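## Task

Take the blue trousers from the laundry heap and lay them on the left arm's side of the table, separated from everything else. All other garments must stay on the side where the heap sits. Nothing may end up on the floor or draped over a table edge. Dropping or tossing garments is allowed. The result must hold without the robot supporting anything, and at the end both grippers must have released and pulled away.

## Robot and tools

Robot: two six-joint arms, left_arm and right_arm, each with a two-finger parallel gripper and a wrist camera. The left arm's base sits at (+0.034, +0.248, 0) m and the right arm's at (-0.033, -0.314, 0) m, both facing roughly +x. So the left arm's half of the table is the +y side, the right arm's the -y side. The names are only labels; they do not match the left or right of any image.

Scene frame: origin on the table surface midway between the bases, +x out across the table, +z up, +y toward left_arm. All positions are in metres, orientations are quaternions written w first (qw, qx, qy, qz). On a gripper, the fingers extend along its own +z and close along its own y. The reported end_effector_position is the point between the finger pads, about 1 cm short of the tips.

The 16-number row: every command uses one flat list of 16 numbers covering both arms: x, y, z, qw, qx, qy, qz, opening for left_arm, then the same eight for right_arm. x, y, z and the quaternion are an absolute target pose in the scene frame, not an offset. Opening runs from -1 (closed) to +1 (fully open, 0.094 m). To keep an arm still, repeat exactly its last reported position and quaternion plus the desired opening. To hold a constant orientation, resend the same quaternion every time rather than copying a drifted reading. A target more than 0.6 m away from the arm's last reported position along any gripper axis is refused.

Tools:
- execute_actions(actions, pictures): actions is a list holding at most one item. An empty list just returns the state. {"rows": [[16 numbers], ...], "steps": n} plays up to 15 rows, one per control step of 1/30 s (n at most 15, default 15; the final row repeats if rows run out). {"steps": n} alone waits up to 300 steps counted from the previous result. pictures (true/false) chooses whether camera images come back.
- move(target, speed): target is one 16-number row as above; each gripper travels in a straight line toward its pose, both finishing together, lasting 0.5 to 10 s (longer paths are cut off at 10 s). speed is the top path speed in m/s, 0.002 to 0.5, default 0.25; rotation is capped at twice that in rad/s. The opening is applied at the start. Paths ignore obstacles and the other arm, and the hand may lag, wander or overshoot the speed, mostly near full reach.
- wait(seconds): 0 to 10 s of simulation with no new command.
- zoom_image(camera, region): enlarges [x0, y0, x1, y1] pixels (max 504 by 504) of the latest image from cam_head_left, cam_head_right, cam_high, cam_left_wrist or cam_right_wrist; all images are 504x504 with (0,0) top-left.
- read_manual(section): licence texts only; no motion.
- finished_scene(scene): ends the current scene (give its number) and reports whether the goal was met; irreversible. The next scene's task arrives in that result.

Control behaviour: each step the command is limited to 70 mm and 16 degrees from the measured pose, then solved by damped inverse kinematics, position before orientation. After an action ends, an arm continues only to its last limited pose, so long moves may need several calls. Hands usually settle a centimetre or more off target, typically low. The simulation keeps running while you compose a reply; fingers still in motion keep moving. Joint ranges (rad): waist -2.880..2.880, shoulder 0..3.142, elbow 0..3.019, wrist pitch -1.693..1.571, wrist yaw -1.571..1.571, wrist roll -2.094..2.094.

Reading results: the state line gives each gripper's position and quaternion (less accurate at long reach). grip_measured is the measured finger opening on the command scale; the last joint value is the opening in metres. To hold cloth, command an opening below grip_measured: about 0.03 lower for a firm grip, less for a gentle one. Very thin material gets less squeezing force. "pose unreachable" means the clearance check altered or blocked that arm's command; HELD marks steps where your row was not sent. "Hand target" shows where the controller is currently driving each hand. A move adds a "move:" line: done, off_target, moving, held or fault, plus limits (paced = target clipped; held = some steps blocked, after which the arm may jump faster), and each gripper's distance from its pose. FAULT lines mean an arm stopped. MOTOR HOT appears from 85 °C; at 100 °C an OVER-TEMPERATURE FAULT drops that arm, so do not hold loads longer than needed.

Avoid: arms colliding or pressing on each other, fast impacts and targets set deep past a contact (they press hard), pushing garments off the table edge, and finishing while still gripping. Open the gripper and lift clear before calling finished_scene.

Each tool is called after "Emit:" by a JSON object that holds its "api" and its "payload", one argument or row to a line.

## Session

Emit:
{"api": "execute_actions", "payload": {
  "actions": []
}}

Scene clock: 0.00 s of 6000.00 s.
left_arm: end_effector_position=(+0.5520, +0.2211, +0.4907) grip_measured=+1.000 end_effector_quat_wxyz=(+0.707, +0.010, +0.707, -0.019) | right_arm: end_effector_position=(+0.4802, -0.3211, +0.5112) grip_measured=+1.000 end_effector_quat_wxyz=(+0.719, +0.004, +0.695, -0.010)
Joint positions: left_arm=[ 0.014  1.044  1.041  0.003 -0.014 -0.013  0.094] | right_arm=[-0.009  1.032  1.064  0.002  0.011 -0.009  0.094]
Joint velocities: left_arm=[-0.005  0.005  0.007 -0.017 -0.022  0.007  0.   ] | right_arm=[ 0.015  0.005 -0.012  0.007  0.022 -0.007  0.   ]
Motor temperatures (°C, as the motors report them): left_arm=[27 29 26 25 26 26] | right_arm=[26 29 26 26 28 28]
Hand target (left_arm): +0.551, +0.221, +0.511; +0.719, +0.009, +0.694, -0.020
Hand target (right_arm): +0.478, -0.321, +0.533; +0.733, +0.004, +0.681, -0.011

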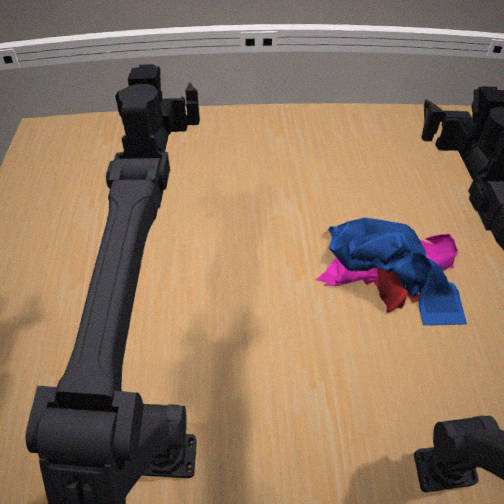

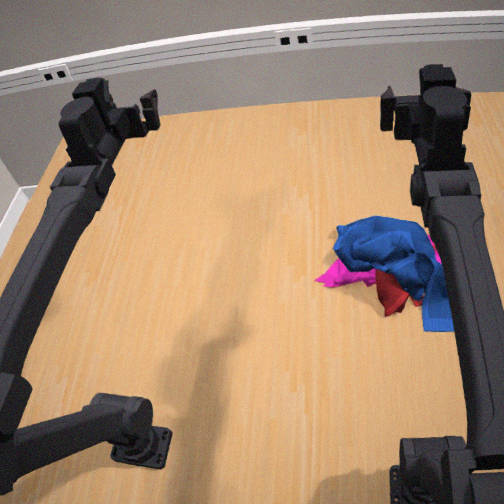

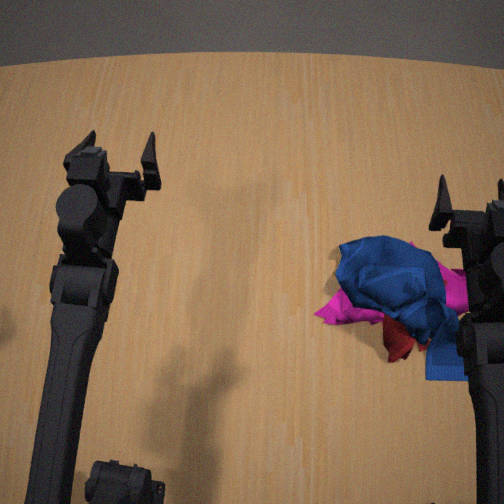

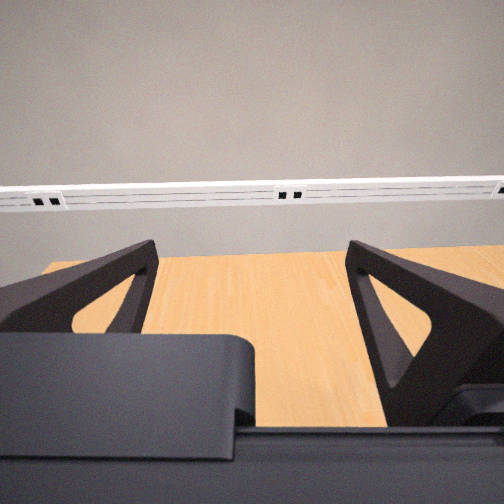

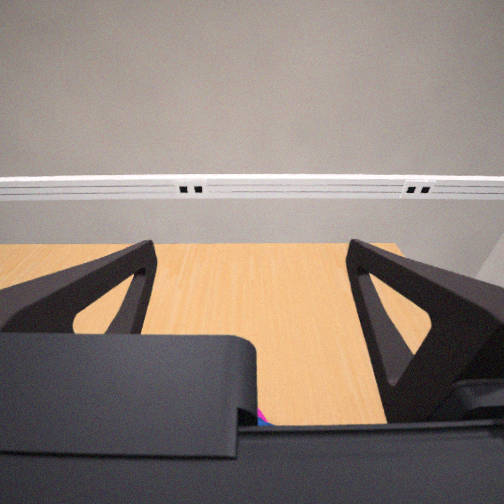

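Emit:
{"api": "zoom_image", "payload": {
  "camera": "cam_head_left",
  "region": [290, 190, 490, 350]
}}

Emit:
{"api": "zoom_image", "payload": {
  "camera": "cam_high",
  "region": [300, 210, 504, 400]
}}

Region (290, 190, 490, 350) of cam_head_left's 504x504 image, scaled by 2.520, with more detail than that image has; it fills the top 403 rows of this view, and the rest is white.

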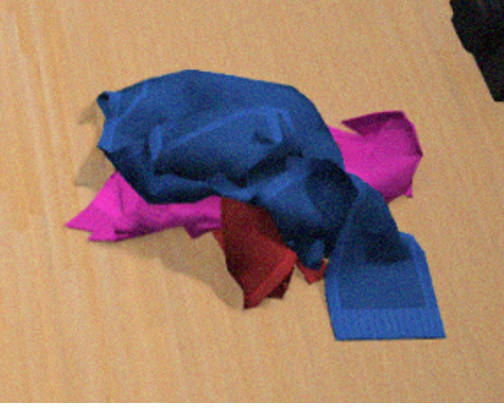

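Region (300, 210, 504, 400) of cam_high's 504x504 image, scaled by 2.471, with more detail than that image has; it fills the top 469 rows of this view, and the rest is white.

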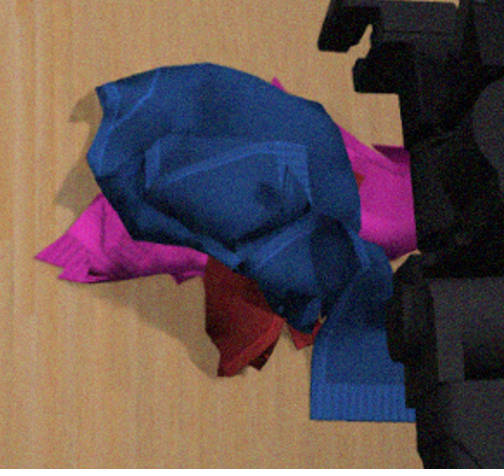

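Emit:
{"api": "move", "payload": {
  "target": [0.30,0.50,0.42,0.658,-0.259,0.658,0.259,1, 0.45,-0.29,0.27,0,0,1,0,1],
  "speed": 0.3
}}

Scene clock: 63.30 s of 6000.00 s.
left_arm: end_effector_position=(+0.2992, +0.4947, +0.4161) grip_measured=+1.000 end_effector_quat_wxyz=(+0.658, -0.262, +0.659, +0.251) | right_arm: end_effector_position=(+0.4502, -0.2952, +0.2439) grip_measured=+1.000 end_effector_quat_wxyz=(-0.020, -0.013, +1.000, -0.002)
Joint positions: left_arm=[ 0.829  0.554  0.633 -0.086  0.017 -0.013  0.094] | right_arm=[ 0.041  1.63   1.59  -1.571  0.003  0.015  0.094]
Joint velocities: left_arm=[-0.005 -0.015 -0.002 -0.007 -0.066 -0.022  0.   ] | right_arm=[-0.005 -0.015  0.017 -0.017  0.022 -0.007  0.   ]
Motor temperatures (°C, as the motors report them): left_arm=[27 29 34 26 26 26] | right_arm=[26 29 37 27 28 28]
Hand target (left_arm): +0.295, +0.495, +0.420; +0.662, -0.259, +0.654, +0.259
Hand target (right_arm): +0.458, -0.290, +0.265; +0.001, -0.010, +1.000, -0.000
Off the commanded pose (left_arm): 0.007 m, 1 deg.
Off the commanded pose (right_arm): 0.027 m, 3 deg.
After step 90, 57.20 s passed at rest.
move: off_target (right_arm)

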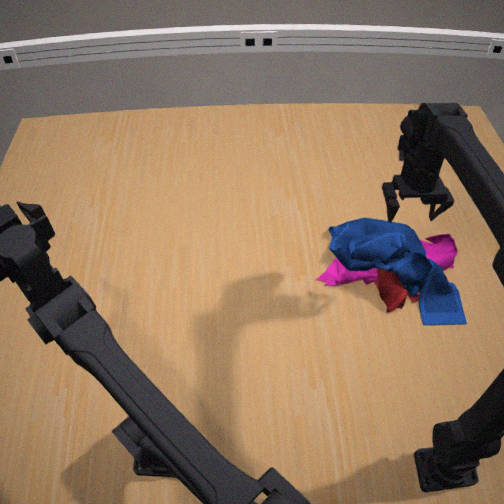

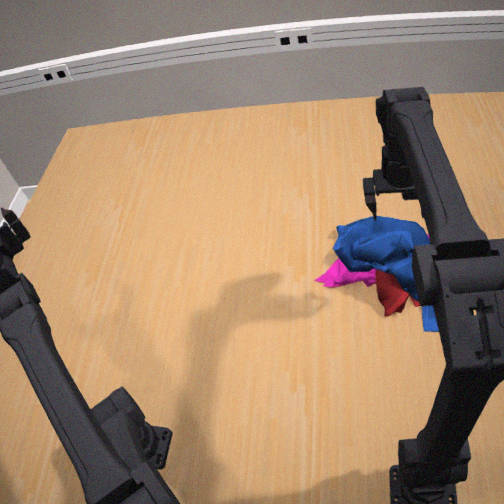

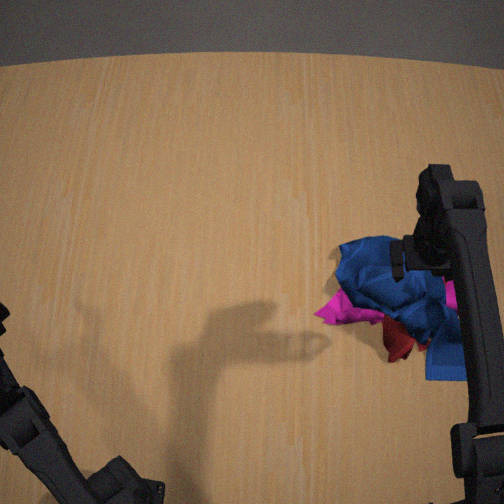

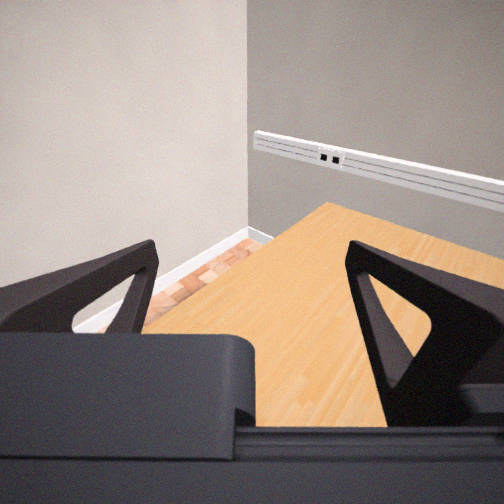

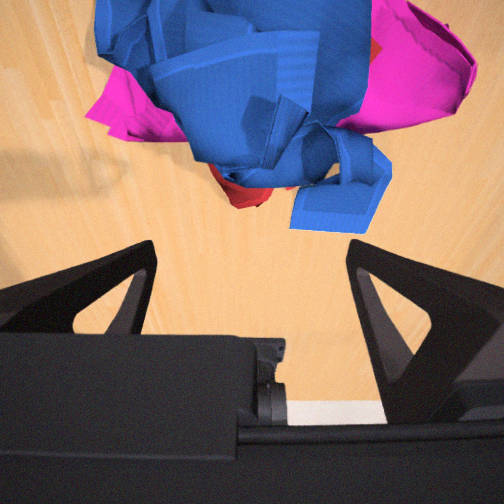

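Emit:
{"api": "move", "payload": {
  "target": [0.2992,0.4947,0.4161,0.658,-0.262,0.659,0.251,1, 0.52,-0.275,0.16,0,-0.707,0.707,0,0.4],
  "speed": 0.3
}}

Scene clock: 84.90 s of 6000.00 s.
left_arm: end_effector_position=(+0.2992, +0.4947, +0.4161) grip_measured=+1.000 end_effector_quat_wxyz=(+0.658, -0.262, +0.659, +0.251) | right_arm: end_effector_position=(+0.5060, -0.2819, +0.1500) grip_measured=+0.403 end_effector_quat_wxyz=(+0.018, +0.697, -0.716, -0.014)
Joint positions: left_arm=[ 0.829  0.554  0.633 -0.086  0.017 -0.013  0.094] | right_arm=[ 0.061  1.815  1.588 -1.39   0.003 -1.483  0.066]
Joint velocities: left_arm=[-0.005 -0.005 -0.007 -0.002  0.007 -0.066  0.   ] | right_arm=[ 0.005 -0.005  0.007  0.017  0.022 -0.081 -0.001]
Motor temperatures (°C, as the motors report them): left_arm=[27 29 33 26 26 26] | right_arm=[26 31 37 26 28 28]
Hand target (left_arm): +0.299, +0.495, +0.416; +0.658, -0.262, +0.659, +0.251
Hand target (right_arm): +0.522, -0.275, +0.161; -0.000, +0.707, -0.707, -0.000
Off the commanded pose (left_arm): 0.000 m, 0 deg.
Off the commanded pose (right_arm): 0.019 m, 3 deg.
After step 90, 15.43 s passed at rest.
move: off_target (right_arm)

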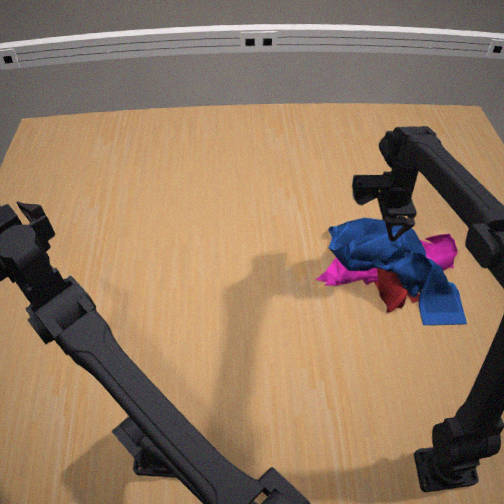

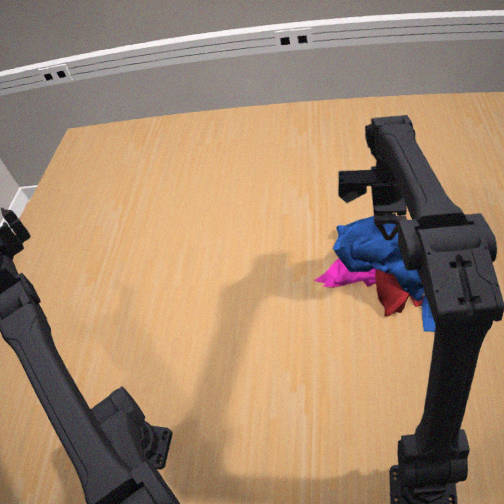

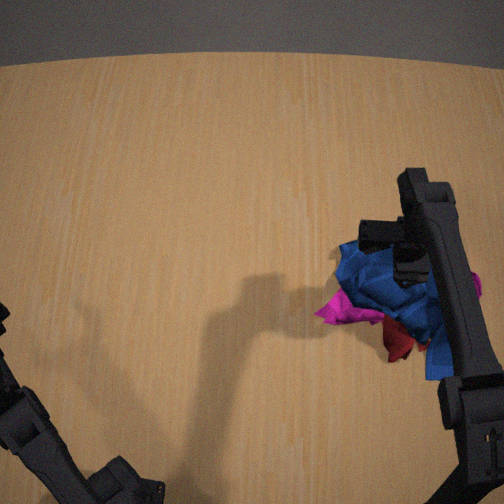

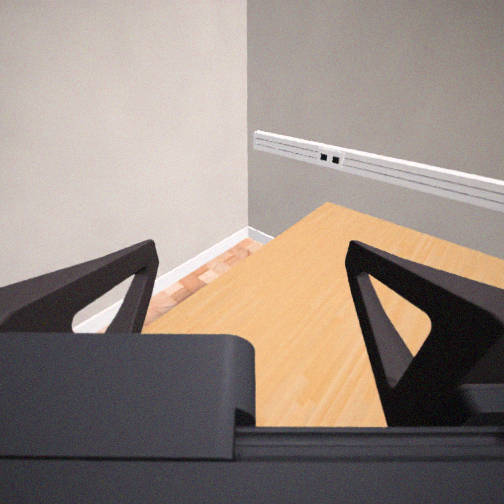

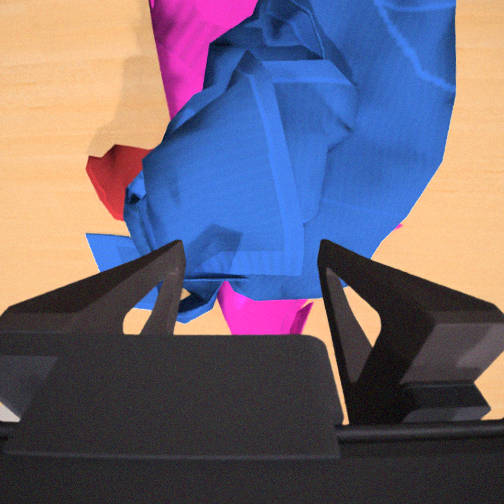

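Emit:
{"api": "move", "payload": {
  "target": [0.2992,0.4947,0.4161,0.658,-0.262,0.659,0.251,1, 0.545,-0.275,0.095,0,-0.707,0.707,0,0.4],
  "speed": 0.1
}}

Scene clock: 102.50 s of 6000.00 s.
left_arm: end_effector_position=(+0.2992, +0.4947, +0.4161) grip_measured=+1.000 end_effector_quat_wxyz=(+0.658, -0.262, +0.659, +0.251) | right_arm: end_effector_position=(+0.5351, -0.2801, +0.0891) grip_measured=+0.403 end_effector_quat_wxyz=(+0.014, +0.699, -0.715, -0.010)
Joint positions: left_arm=[ 0.829  0.554  0.633 -0.086  0.017 -0.013  0.094] | right_arm=[ 0.061  1.927  1.588 -1.266  0.003 -1.487  0.066]
Joint velocities: left_arm=[-0.005 -0.015 -0.007 -0.012 -0.007  0.007  0.   ] | right_arm=[-0.015 -0.005  0.002 -0.007  0.007 -0.037 -0.001]
Motor temperatures (°C, as the motors report them): left_arm=[27 29 33 26 26 26] | right_arm=[26 31 37 26 28 28]
Hand target (left_arm): +0.299, +0.495, +0.416; +0.658, -0.262, +0.659, +0.251
Hand target (right_arm): +0.546, -0.275, +0.096; +0.000, +0.707, -0.707, +0.000
Off the commanded pose (left_arm): 0.000 m, 0 deg.
Off the commanded pose (right_arm): 0.013 m, 2 deg.
After step 90, 13.57 s passed at rest.
move: off_target (right_arm)

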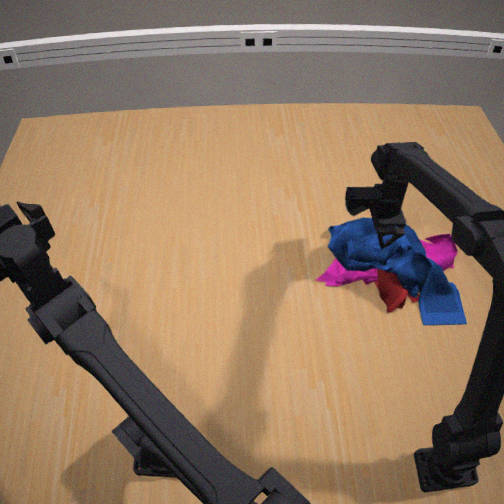

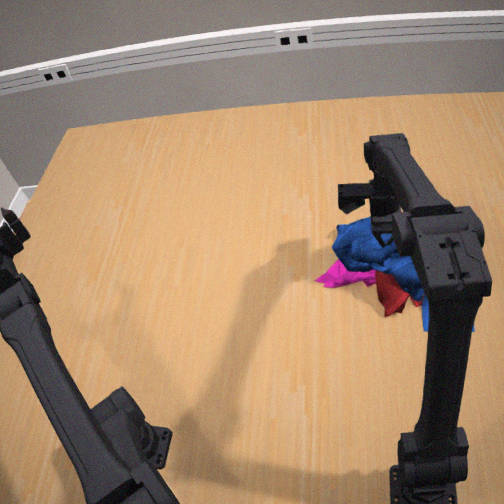

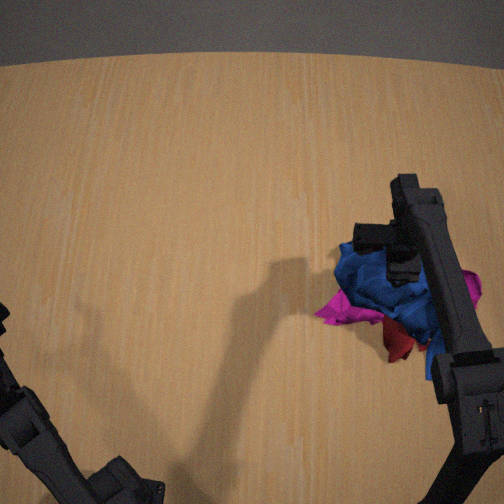

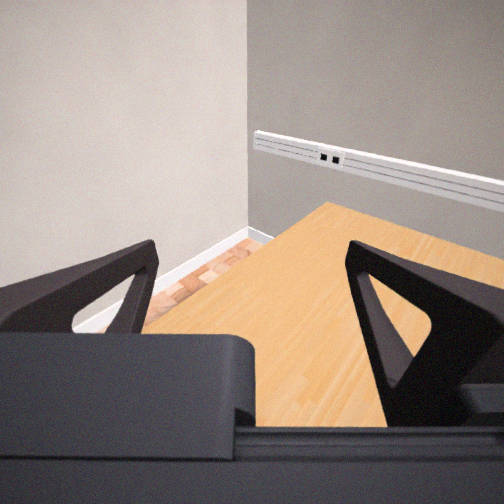

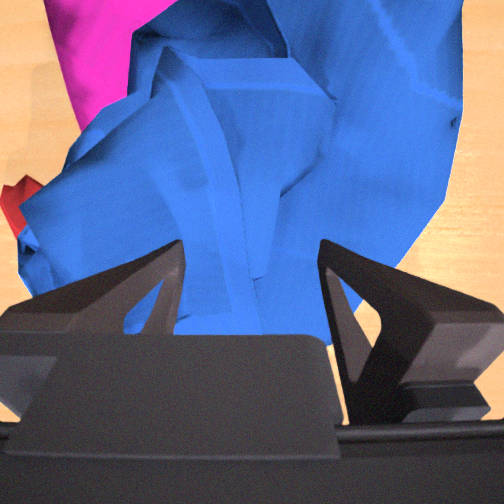

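Emit:
{"api": "move", "payload": {
  "target": [0.2992,0.4947,0.4161,0.658,-0.262,0.659,0.251,1, 0.545,-0.275,0.065,0,-0.707,0.707,0,0.4],
  "speed": 0.08
}}

Scene clock: 107.90 s of 6000.00 s.
left_arm: end_effector_position=(+0.2992, +0.4947, +0.4161) grip_measured=+1.000 end_effector_quat_wxyz=(+0.658, -0.262, +0.659, +0.251) | right_arm: end_effector_position=(+0.5426, -0.2795, +0.0718) grip_measured=+0.403 end_effector_quat_wxyz=(+0.002, +0.699, -0.715, -0.001)
Joint positions: left_arm=[ 0.829  0.554  0.633 -0.086  0.017 -0.013  0.094] | right_arm=[ 0.061  1.943  1.565 -1.197  0.001 -1.488  0.066]
Joint velocities: left_arm=[ 0.005  0.005 -0.002 -0.012 -0.037  0.022  0.   ] | right_arm=[ 0.005 -0.005 -0.007 -0.017  0.007  0.022  0.001]
Motor temperatures (°C, as the motors report them): left_arm=[27 29 33 26 26 26] | right_arm=[26 32 37 26 28 28]
Hand target (left_arm): +0.299, +0.495, +0.416; +0.658, -0.262, +0.659, +0.251
Hand target (right_arm): +0.546, -0.275, +0.065; -0.000, +0.707, -0.707, +0.000
Off the commanded pose (left_arm): 0.000 m, 0 deg.
Off the commanded pose (right_arm): 0.009 m, 1 deg.
After step 90, 1.60 s passed at rest.
move: done

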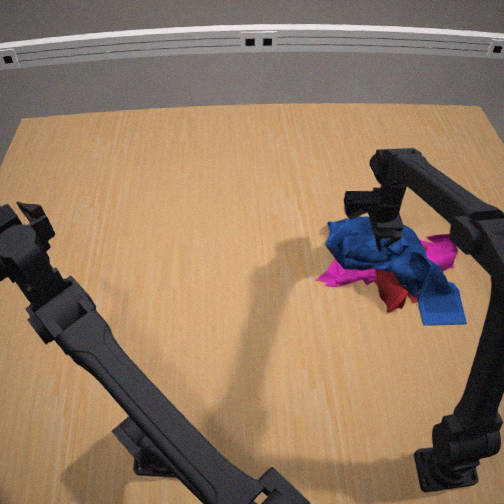

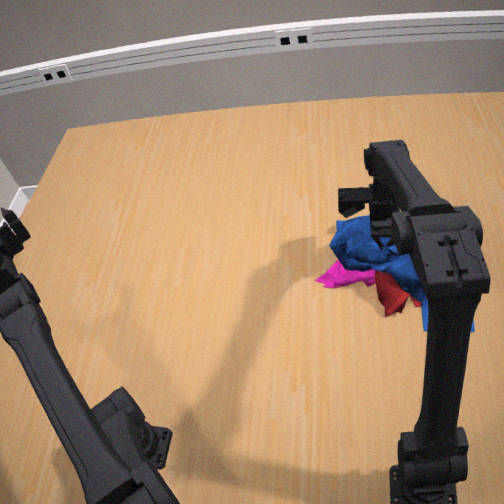

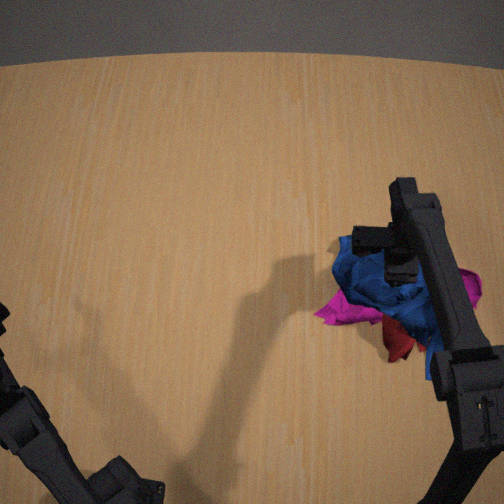

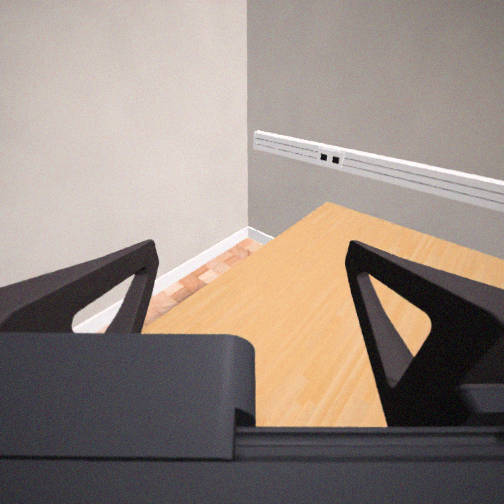

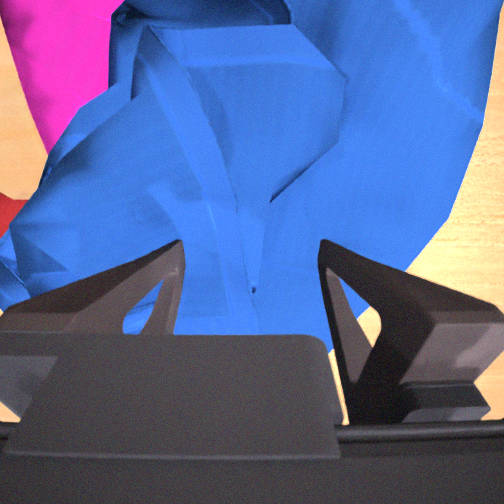

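Emit:
{"api": "move", "payload": {
  "target": [0.2992,0.4947,0.4161,0.658,-0.262,0.659,0.251,1, 0.545,-0.275,0.06,0,-0.707,0.707,0,-1],
  "speed": 0.08
}}

Scene clock: 112.47 s of 6000.00 s.
left_arm: end_effector_position=(+0.2992, +0.4947, +0.4161) grip_measured=+1.000 end_effector_quat_wxyz=(+0.658, -0.262, +0.659, +0.251) | right_arm: end_effector_position=(+0.5426, -0.2791, +0.0700) grip_measured=-0.972 end_effector_quat_wxyz=(+0.000, +0.699, -0.715, +0.000)
Joint positions: left_arm=[ 0.829  0.554  0.633 -0.086  0.017 -0.013  0.094] | right_arm=[ 0.062  1.943  1.56  -1.188  0.001 -1.488  0.001]
Joint velocities: left_arm=[-0.005 -0.005  0.002 -0.007 -0.007  0.022  0.   ] | right_arm=[-0.015 -0.005  0.002 -0.002  0.051  0.037 -0.001]
Motor temperatures (°C, as the motors report them): left_arm=[27 29 33 26 26 26] | right_arm=[26 32 36 26 28 28]
Hand target (left_arm): +0.299, +0.495, +0.416; +0.658, -0.262, +0.659, +0.251
Hand target (right_arm): +0.545, -0.275, +0.060; -0.000, +0.707, -0.707, -0.000
Off the commanded pose (left_arm): 0.000 m, 0 deg.
Off the commanded pose (right_arm): 0.011 m, 1 deg.
After step 90, 0.87 s passed at rest.
move: off_target (right_arm)

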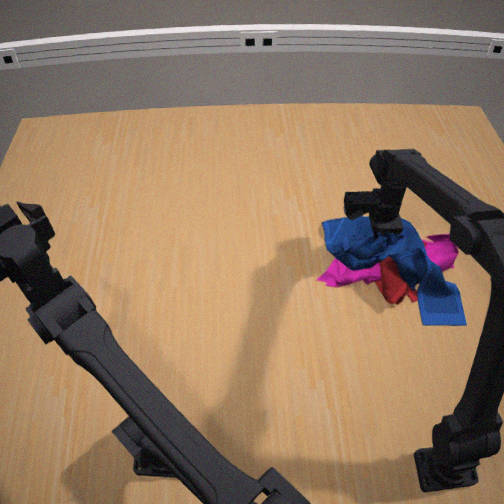

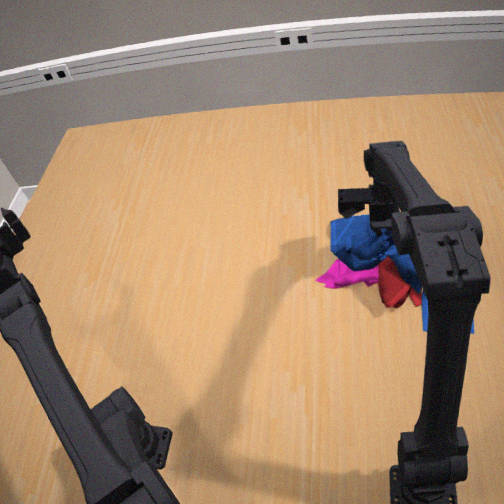

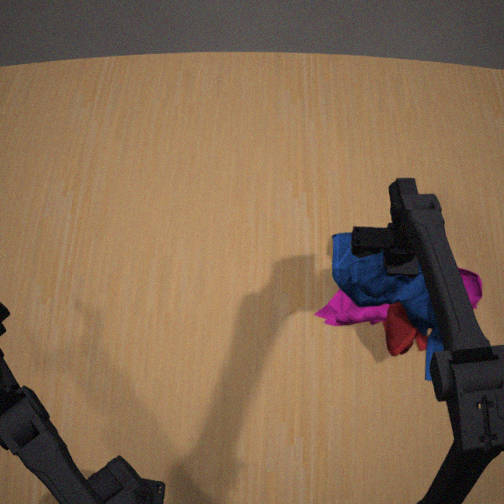

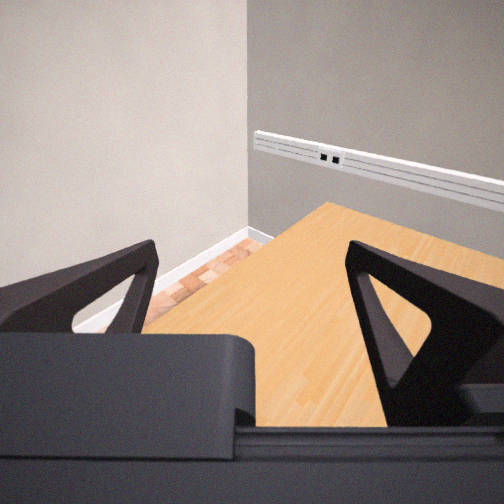

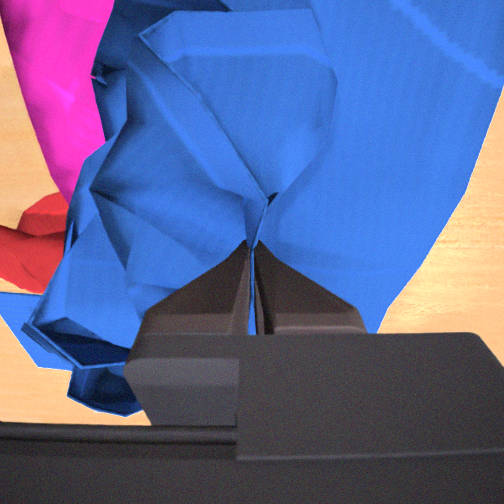

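Fabric is pinched. Lift.

Emit:
{"api": "move", "payload": {
  "target": [0.2992,0.4947,0.4161,0.658,-0.262,0.659,0.251,1, 0.50,-0.275,0.40,0,-0.707,0.707,0,-1],
  "speed": 0.15
}}

Scene clock: 118.80 s of 6000.00 s.
left_arm: end_effector_position=(+0.2992, +0.4947, +0.4161) grip_measured=+1.000 end_effector_quat_wxyz=(+0.658, -0.262, +0.659, +0.251) | right_arm: end_effector_position=(+0.4893, -0.2810, +0.3800) grip_measured=-0.972 end_effector_quat_wxyz=(-0.076, +0.697, -0.710, +0.066)
Joint positions: left_arm=[ 0.829  0.554  0.633 -0.086  0.017 -0.013  0.094] | right_arm=[ 0.064  1.626  1.934 -1.678  0.001 -1.488  0.001]
Joint velocities: left_arm=[-0.005 -0.005  0.002  0.017  0.007  0.022  0.   ] | right_arm=[-0.005 -0.005  0.012 -0.012 -0.051 -0.051  0.   ]
Motor temperatures (°C, as the motors report them): left_arm=[27 29 33 26 26 26] | right_arm=[26 32 36 26 28 28]
Hand target (left_arm): +0.299, +0.495, +0.416; +0.658, -0.262, +0.659, +0.251
Hand target (right_arm): +0.489, -0.275, +0.400; -0.090, +0.701, -0.703, +0.077
Off the commanded pose (left_arm): 0.000 m, 0 deg.
Off the commanded pose (right_arm): 0.023 m, 12 deg.
joint sent to its limit (right arm) — the command would take joint 4 (wrist pitch) past its lower limit, so that joint was sent only as far as its limit.
After step 90, 0.67 s passed at rest.
move: off_target (right_arm)

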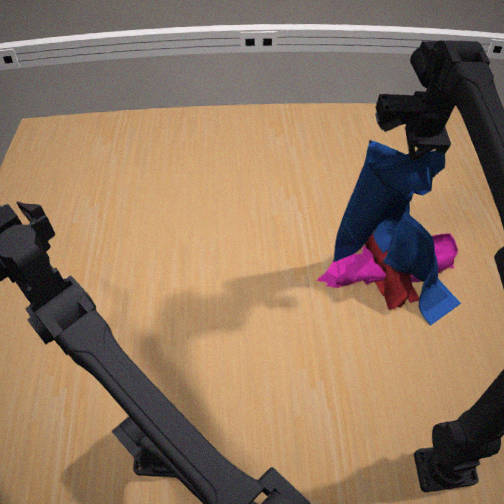

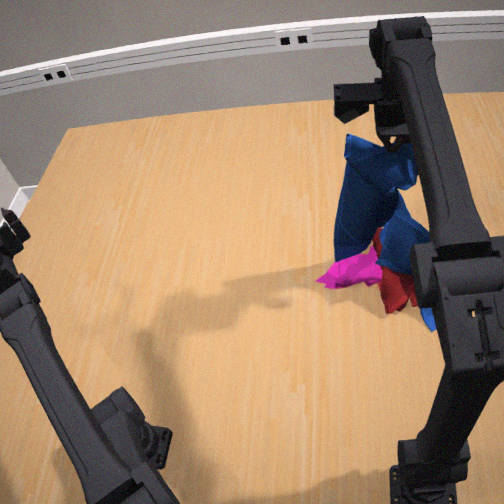

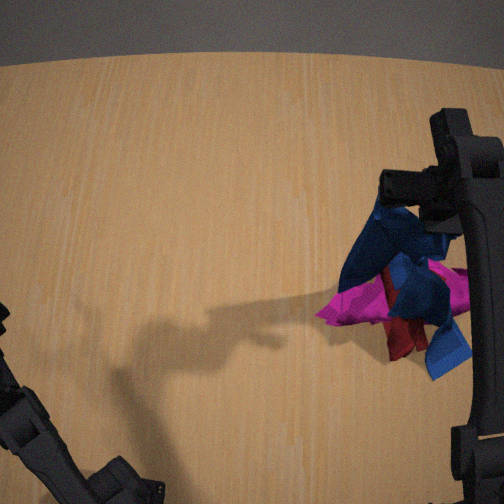

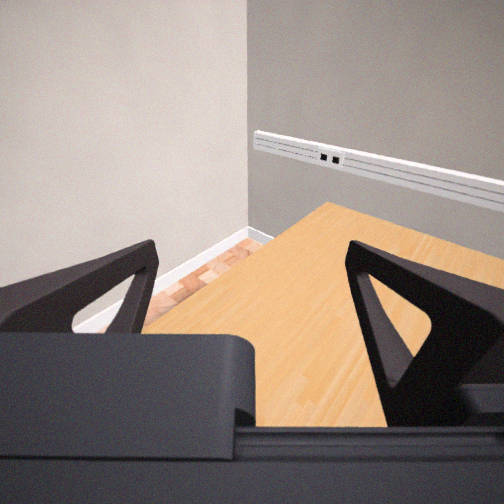

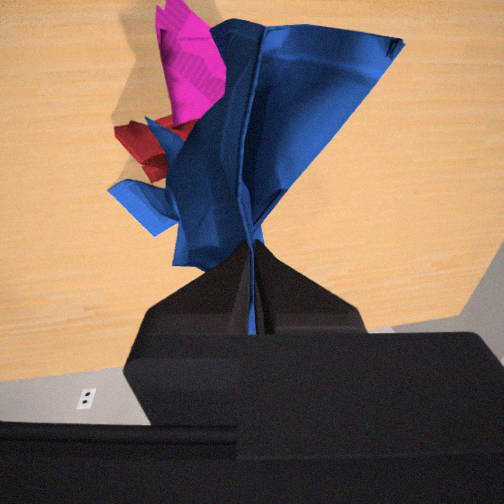

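Emit:
{"api": "move", "payload": {
  "target": [0.2992,0.4947,0.4161,0.658,-0.262,0.659,0.251,1, 0.46,-0.27,0.60,0.271,-0.653,0.653,-0.271,-1],
  "speed": 0.15
}}

Scene clock: 141.23 s of 6000.00 s.
left_arm: end_effector_position=(+0.2992, +0.4947, +0.4161) grip_measured=+1.000 end_effector_quat_wxyz=(+0.658, -0.262, +0.659, +0.251) | right_arm: end_effector_position=(+0.4550, -0.2747, +0.5731) grip_measured=-0.972 end_effector_quat_wxyz=(-0.242, +0.661, -0.664, +0.252)
Joint positions: left_arm=[ 0.829  0.554  0.633 -0.086  0.017 -0.013  0.094] | right_arm=[ 0.112  1.43   2.124 -1.554  0.088 -1.488  0.001]
Joint velocities: left_arm=[ 0.005  0.005  0.002 -0.007 -0.051  0.007  0.   ] | right_arm=[-0.005 -0.005 -0.022  0.012  0.007 -0.037 -0.001]
Motor temperatures (°C, as the motors report them): left_arm=[27 29 34 26 26 26] | right_arm=[26 32 38 26 28 28]
Hand target (left_arm): +0.299, +0.495, +0.416; +0.658, -0.262, +0.659, +0.251
Hand target (right_arm): +0.452, -0.271, +0.600; -0.270, +0.650, -0.656, +0.272
Off the commanded pose (left_arm): 0.000 m, 0 deg.
Off the commanded pose (right_arm): 0.028 m, 4 deg.
move: off_target (right_arm)

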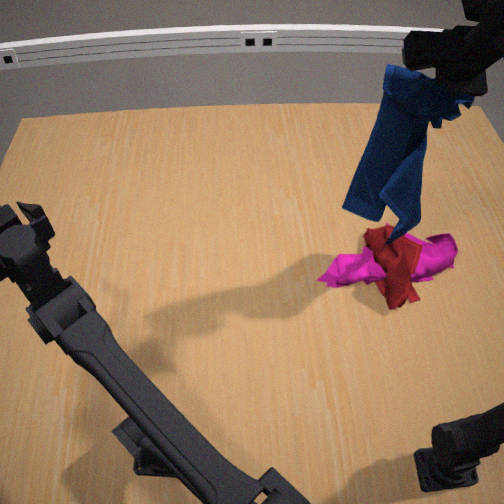

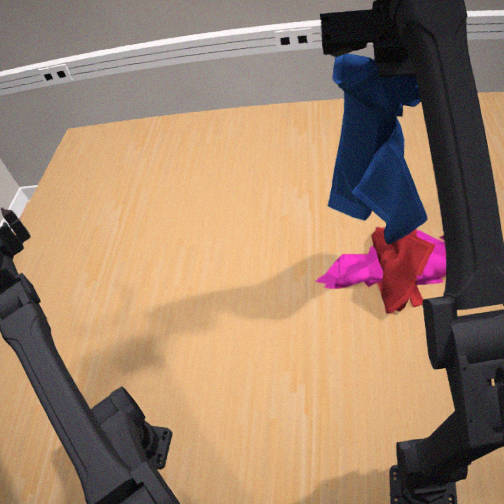

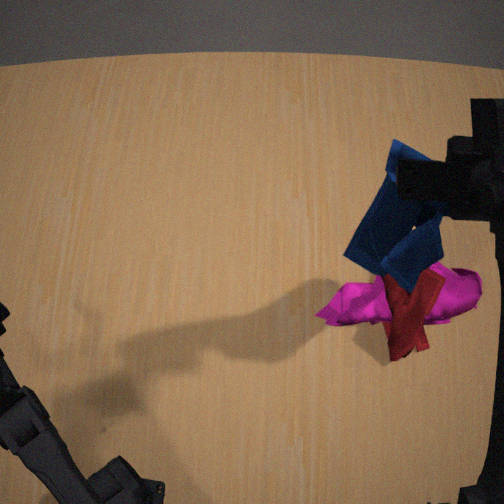

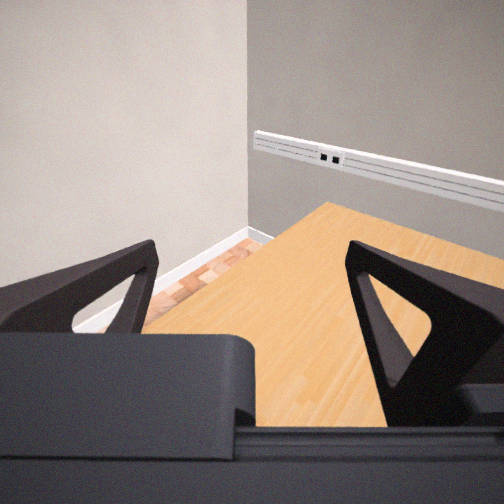

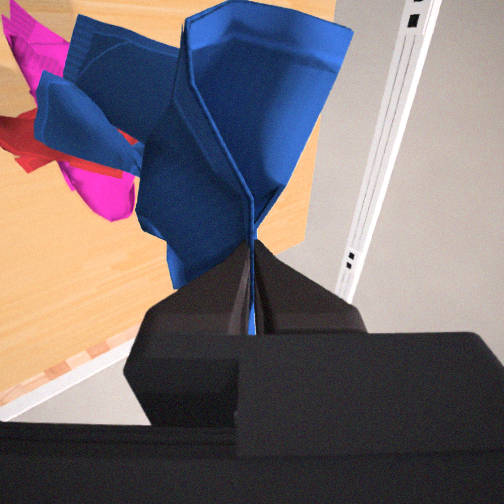

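Emit:
{"api": "move", "payload": {
  "target": [0.2992,0.4947,0.4161,0.658,-0.262,0.659,0.251,1, 0.45,0.14,0.59,0.457,-0.791,0.352,-0.204,-1],
  "speed": 0.2
}}

Scene clock: 165.20 s of 6000.00 s.
left_arm: end_effector_position=(+0.2992, +0.4947, +0.4161) grip_measured=+1.000 end_effector_quat_wxyz=(+0.658, -0.262, +0.659, +0.251) | right_arm: end_effector_position=(+0.4566, +0.1366, +0.5574) grip_measured=-0.972 end_effector_quat_wxyz=(-0.435, +0.799, -0.371, +0.185)
Joint positions: left_arm=[ 0.829  0.554  0.633 -0.086  0.017 -0.013  0.094] | right_arm=[ 0.747  1.683  2.216 -1.119  0.01  -1.532  0.001]
Joint velocities: left_arm=[-0.005 -0.015  0.002 -0.002  0.007  0.066  0.   ] | right_arm=[-0.005 -0.024  0.002  0.002 -0.007  0.051 -0.001]
Motor temperatures (°C, as the motors report them): left_arm=[27 29 34 26 26 26] | right_arm=[26 32 39 27 28 28]
Hand target (left_arm): +0.299, +0.495, +0.416; +0.658, -0.262, +0.659, +0.251
Hand target (right_arm): +0.454, +0.134, +0.593; -0.466, +0.784, -0.356, +0.201
Off the commanded pose (left_arm): 0.000 m, 0 deg.
Off the commanded pose (right_arm): 0.033 m, 4 deg.
move: off_target (right_arm)

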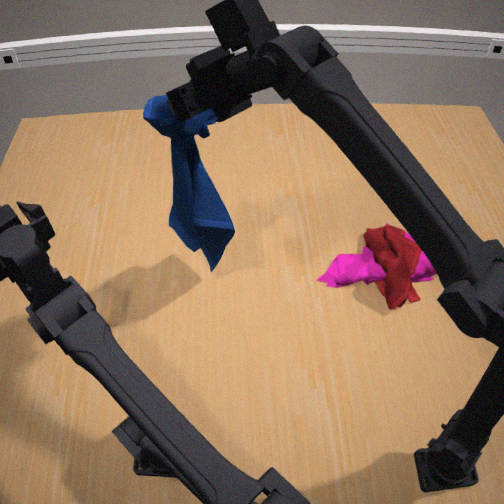

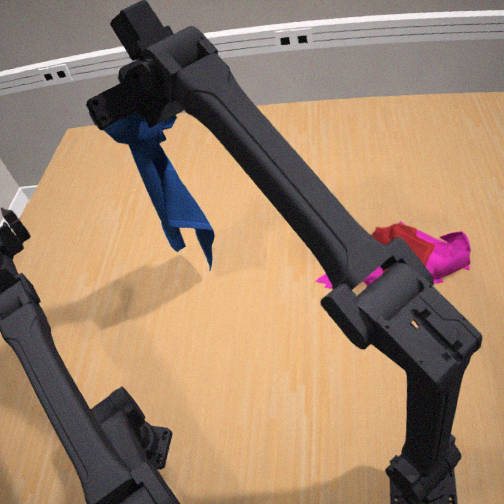

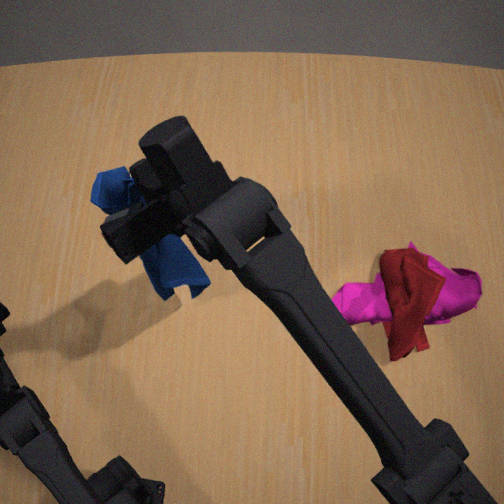

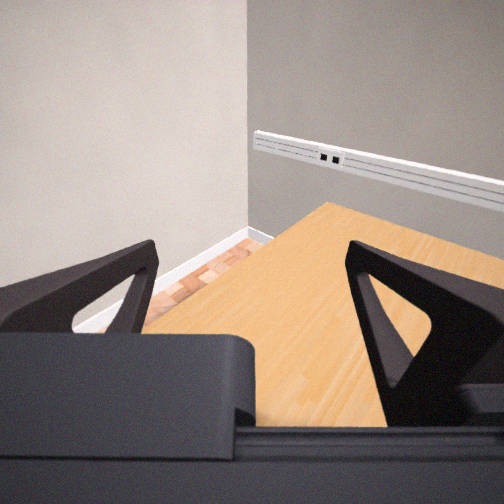

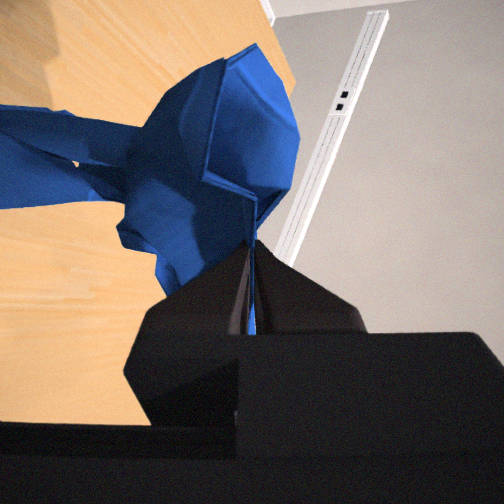

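Emit:
{"api": "move", "payload": {
  "target": [0.2992,0.4947,0.4161,0.658,-0.262,0.659,0.251,1, 0.50,0.27,0.14,0.355,-0.856,0.346,-0.144,-1],
  "speed": 0.2
}}

Scene clock: 172.87 s of 6000.00 s.
left_arm: end_effector_position=(+0.2992, +0.4947, +0.4161) grip_measured=+1.000 end_effector_quat_wxyz=(+0.658, -0.262, +0.659, +0.251) | right_arm: end_effector_position=(+0.5052, +0.2649, +0.1147) grip_measured=-0.972 end_effector_quat_wxyz=(-0.331, +0.863, -0.358, +0.131)
Joint positions: left_arm=[ 0.829  0.554  0.633 -0.086  0.017 -0.013  0.094] | right_arm=[ 0.826  2.085  1.743 -0.501  0.017 -1.536  0.001]
Joint velocities: left_arm=[-0.005 -0.005  0.002 -0.012  0.051 -0.007  0.   ] | right_arm=[-0.015 -0.024 -0.012 -0.012 -0.081  0.037  0.   ]
Motor temperatures (°C, as the motors report them): left_arm=[27 29 34 26 26 26] | right_arm=[26 32 39 27 28 28]
Hand target (left_arm): +0.299, +0.495, +0.416; +0.658, -0.262, +0.659, +0.251
Hand target (right_arm): +0.509, +0.278, +0.142; -0.356, +0.856, -0.345, +0.143
Off the commanded pose (left_arm): 0.000 m, 0 deg.
Off the commanded pose (right_arm): 0.026 m, 4 deg.
move: off_target (right_arm)

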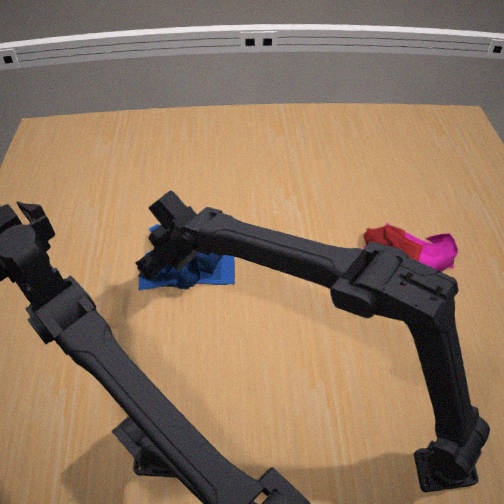

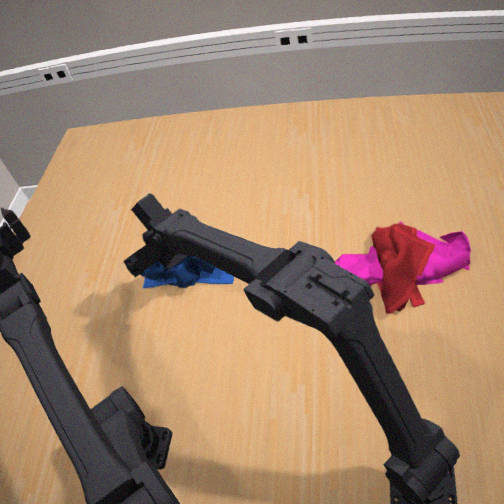

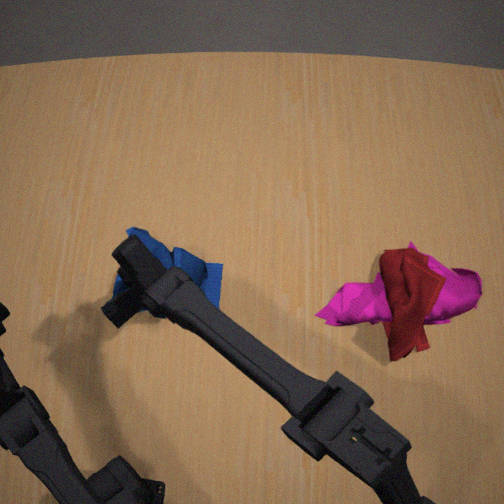

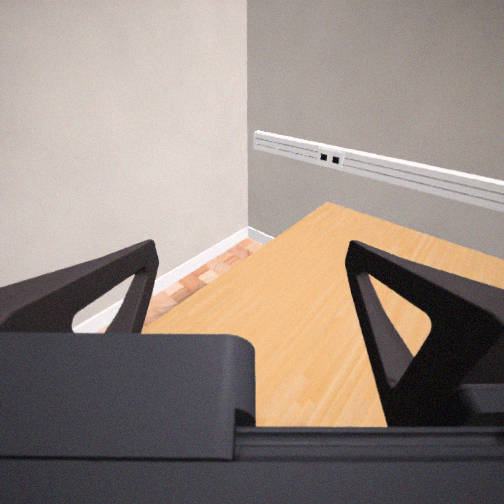

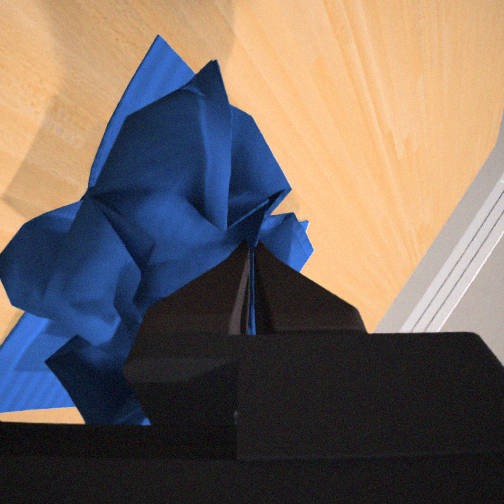

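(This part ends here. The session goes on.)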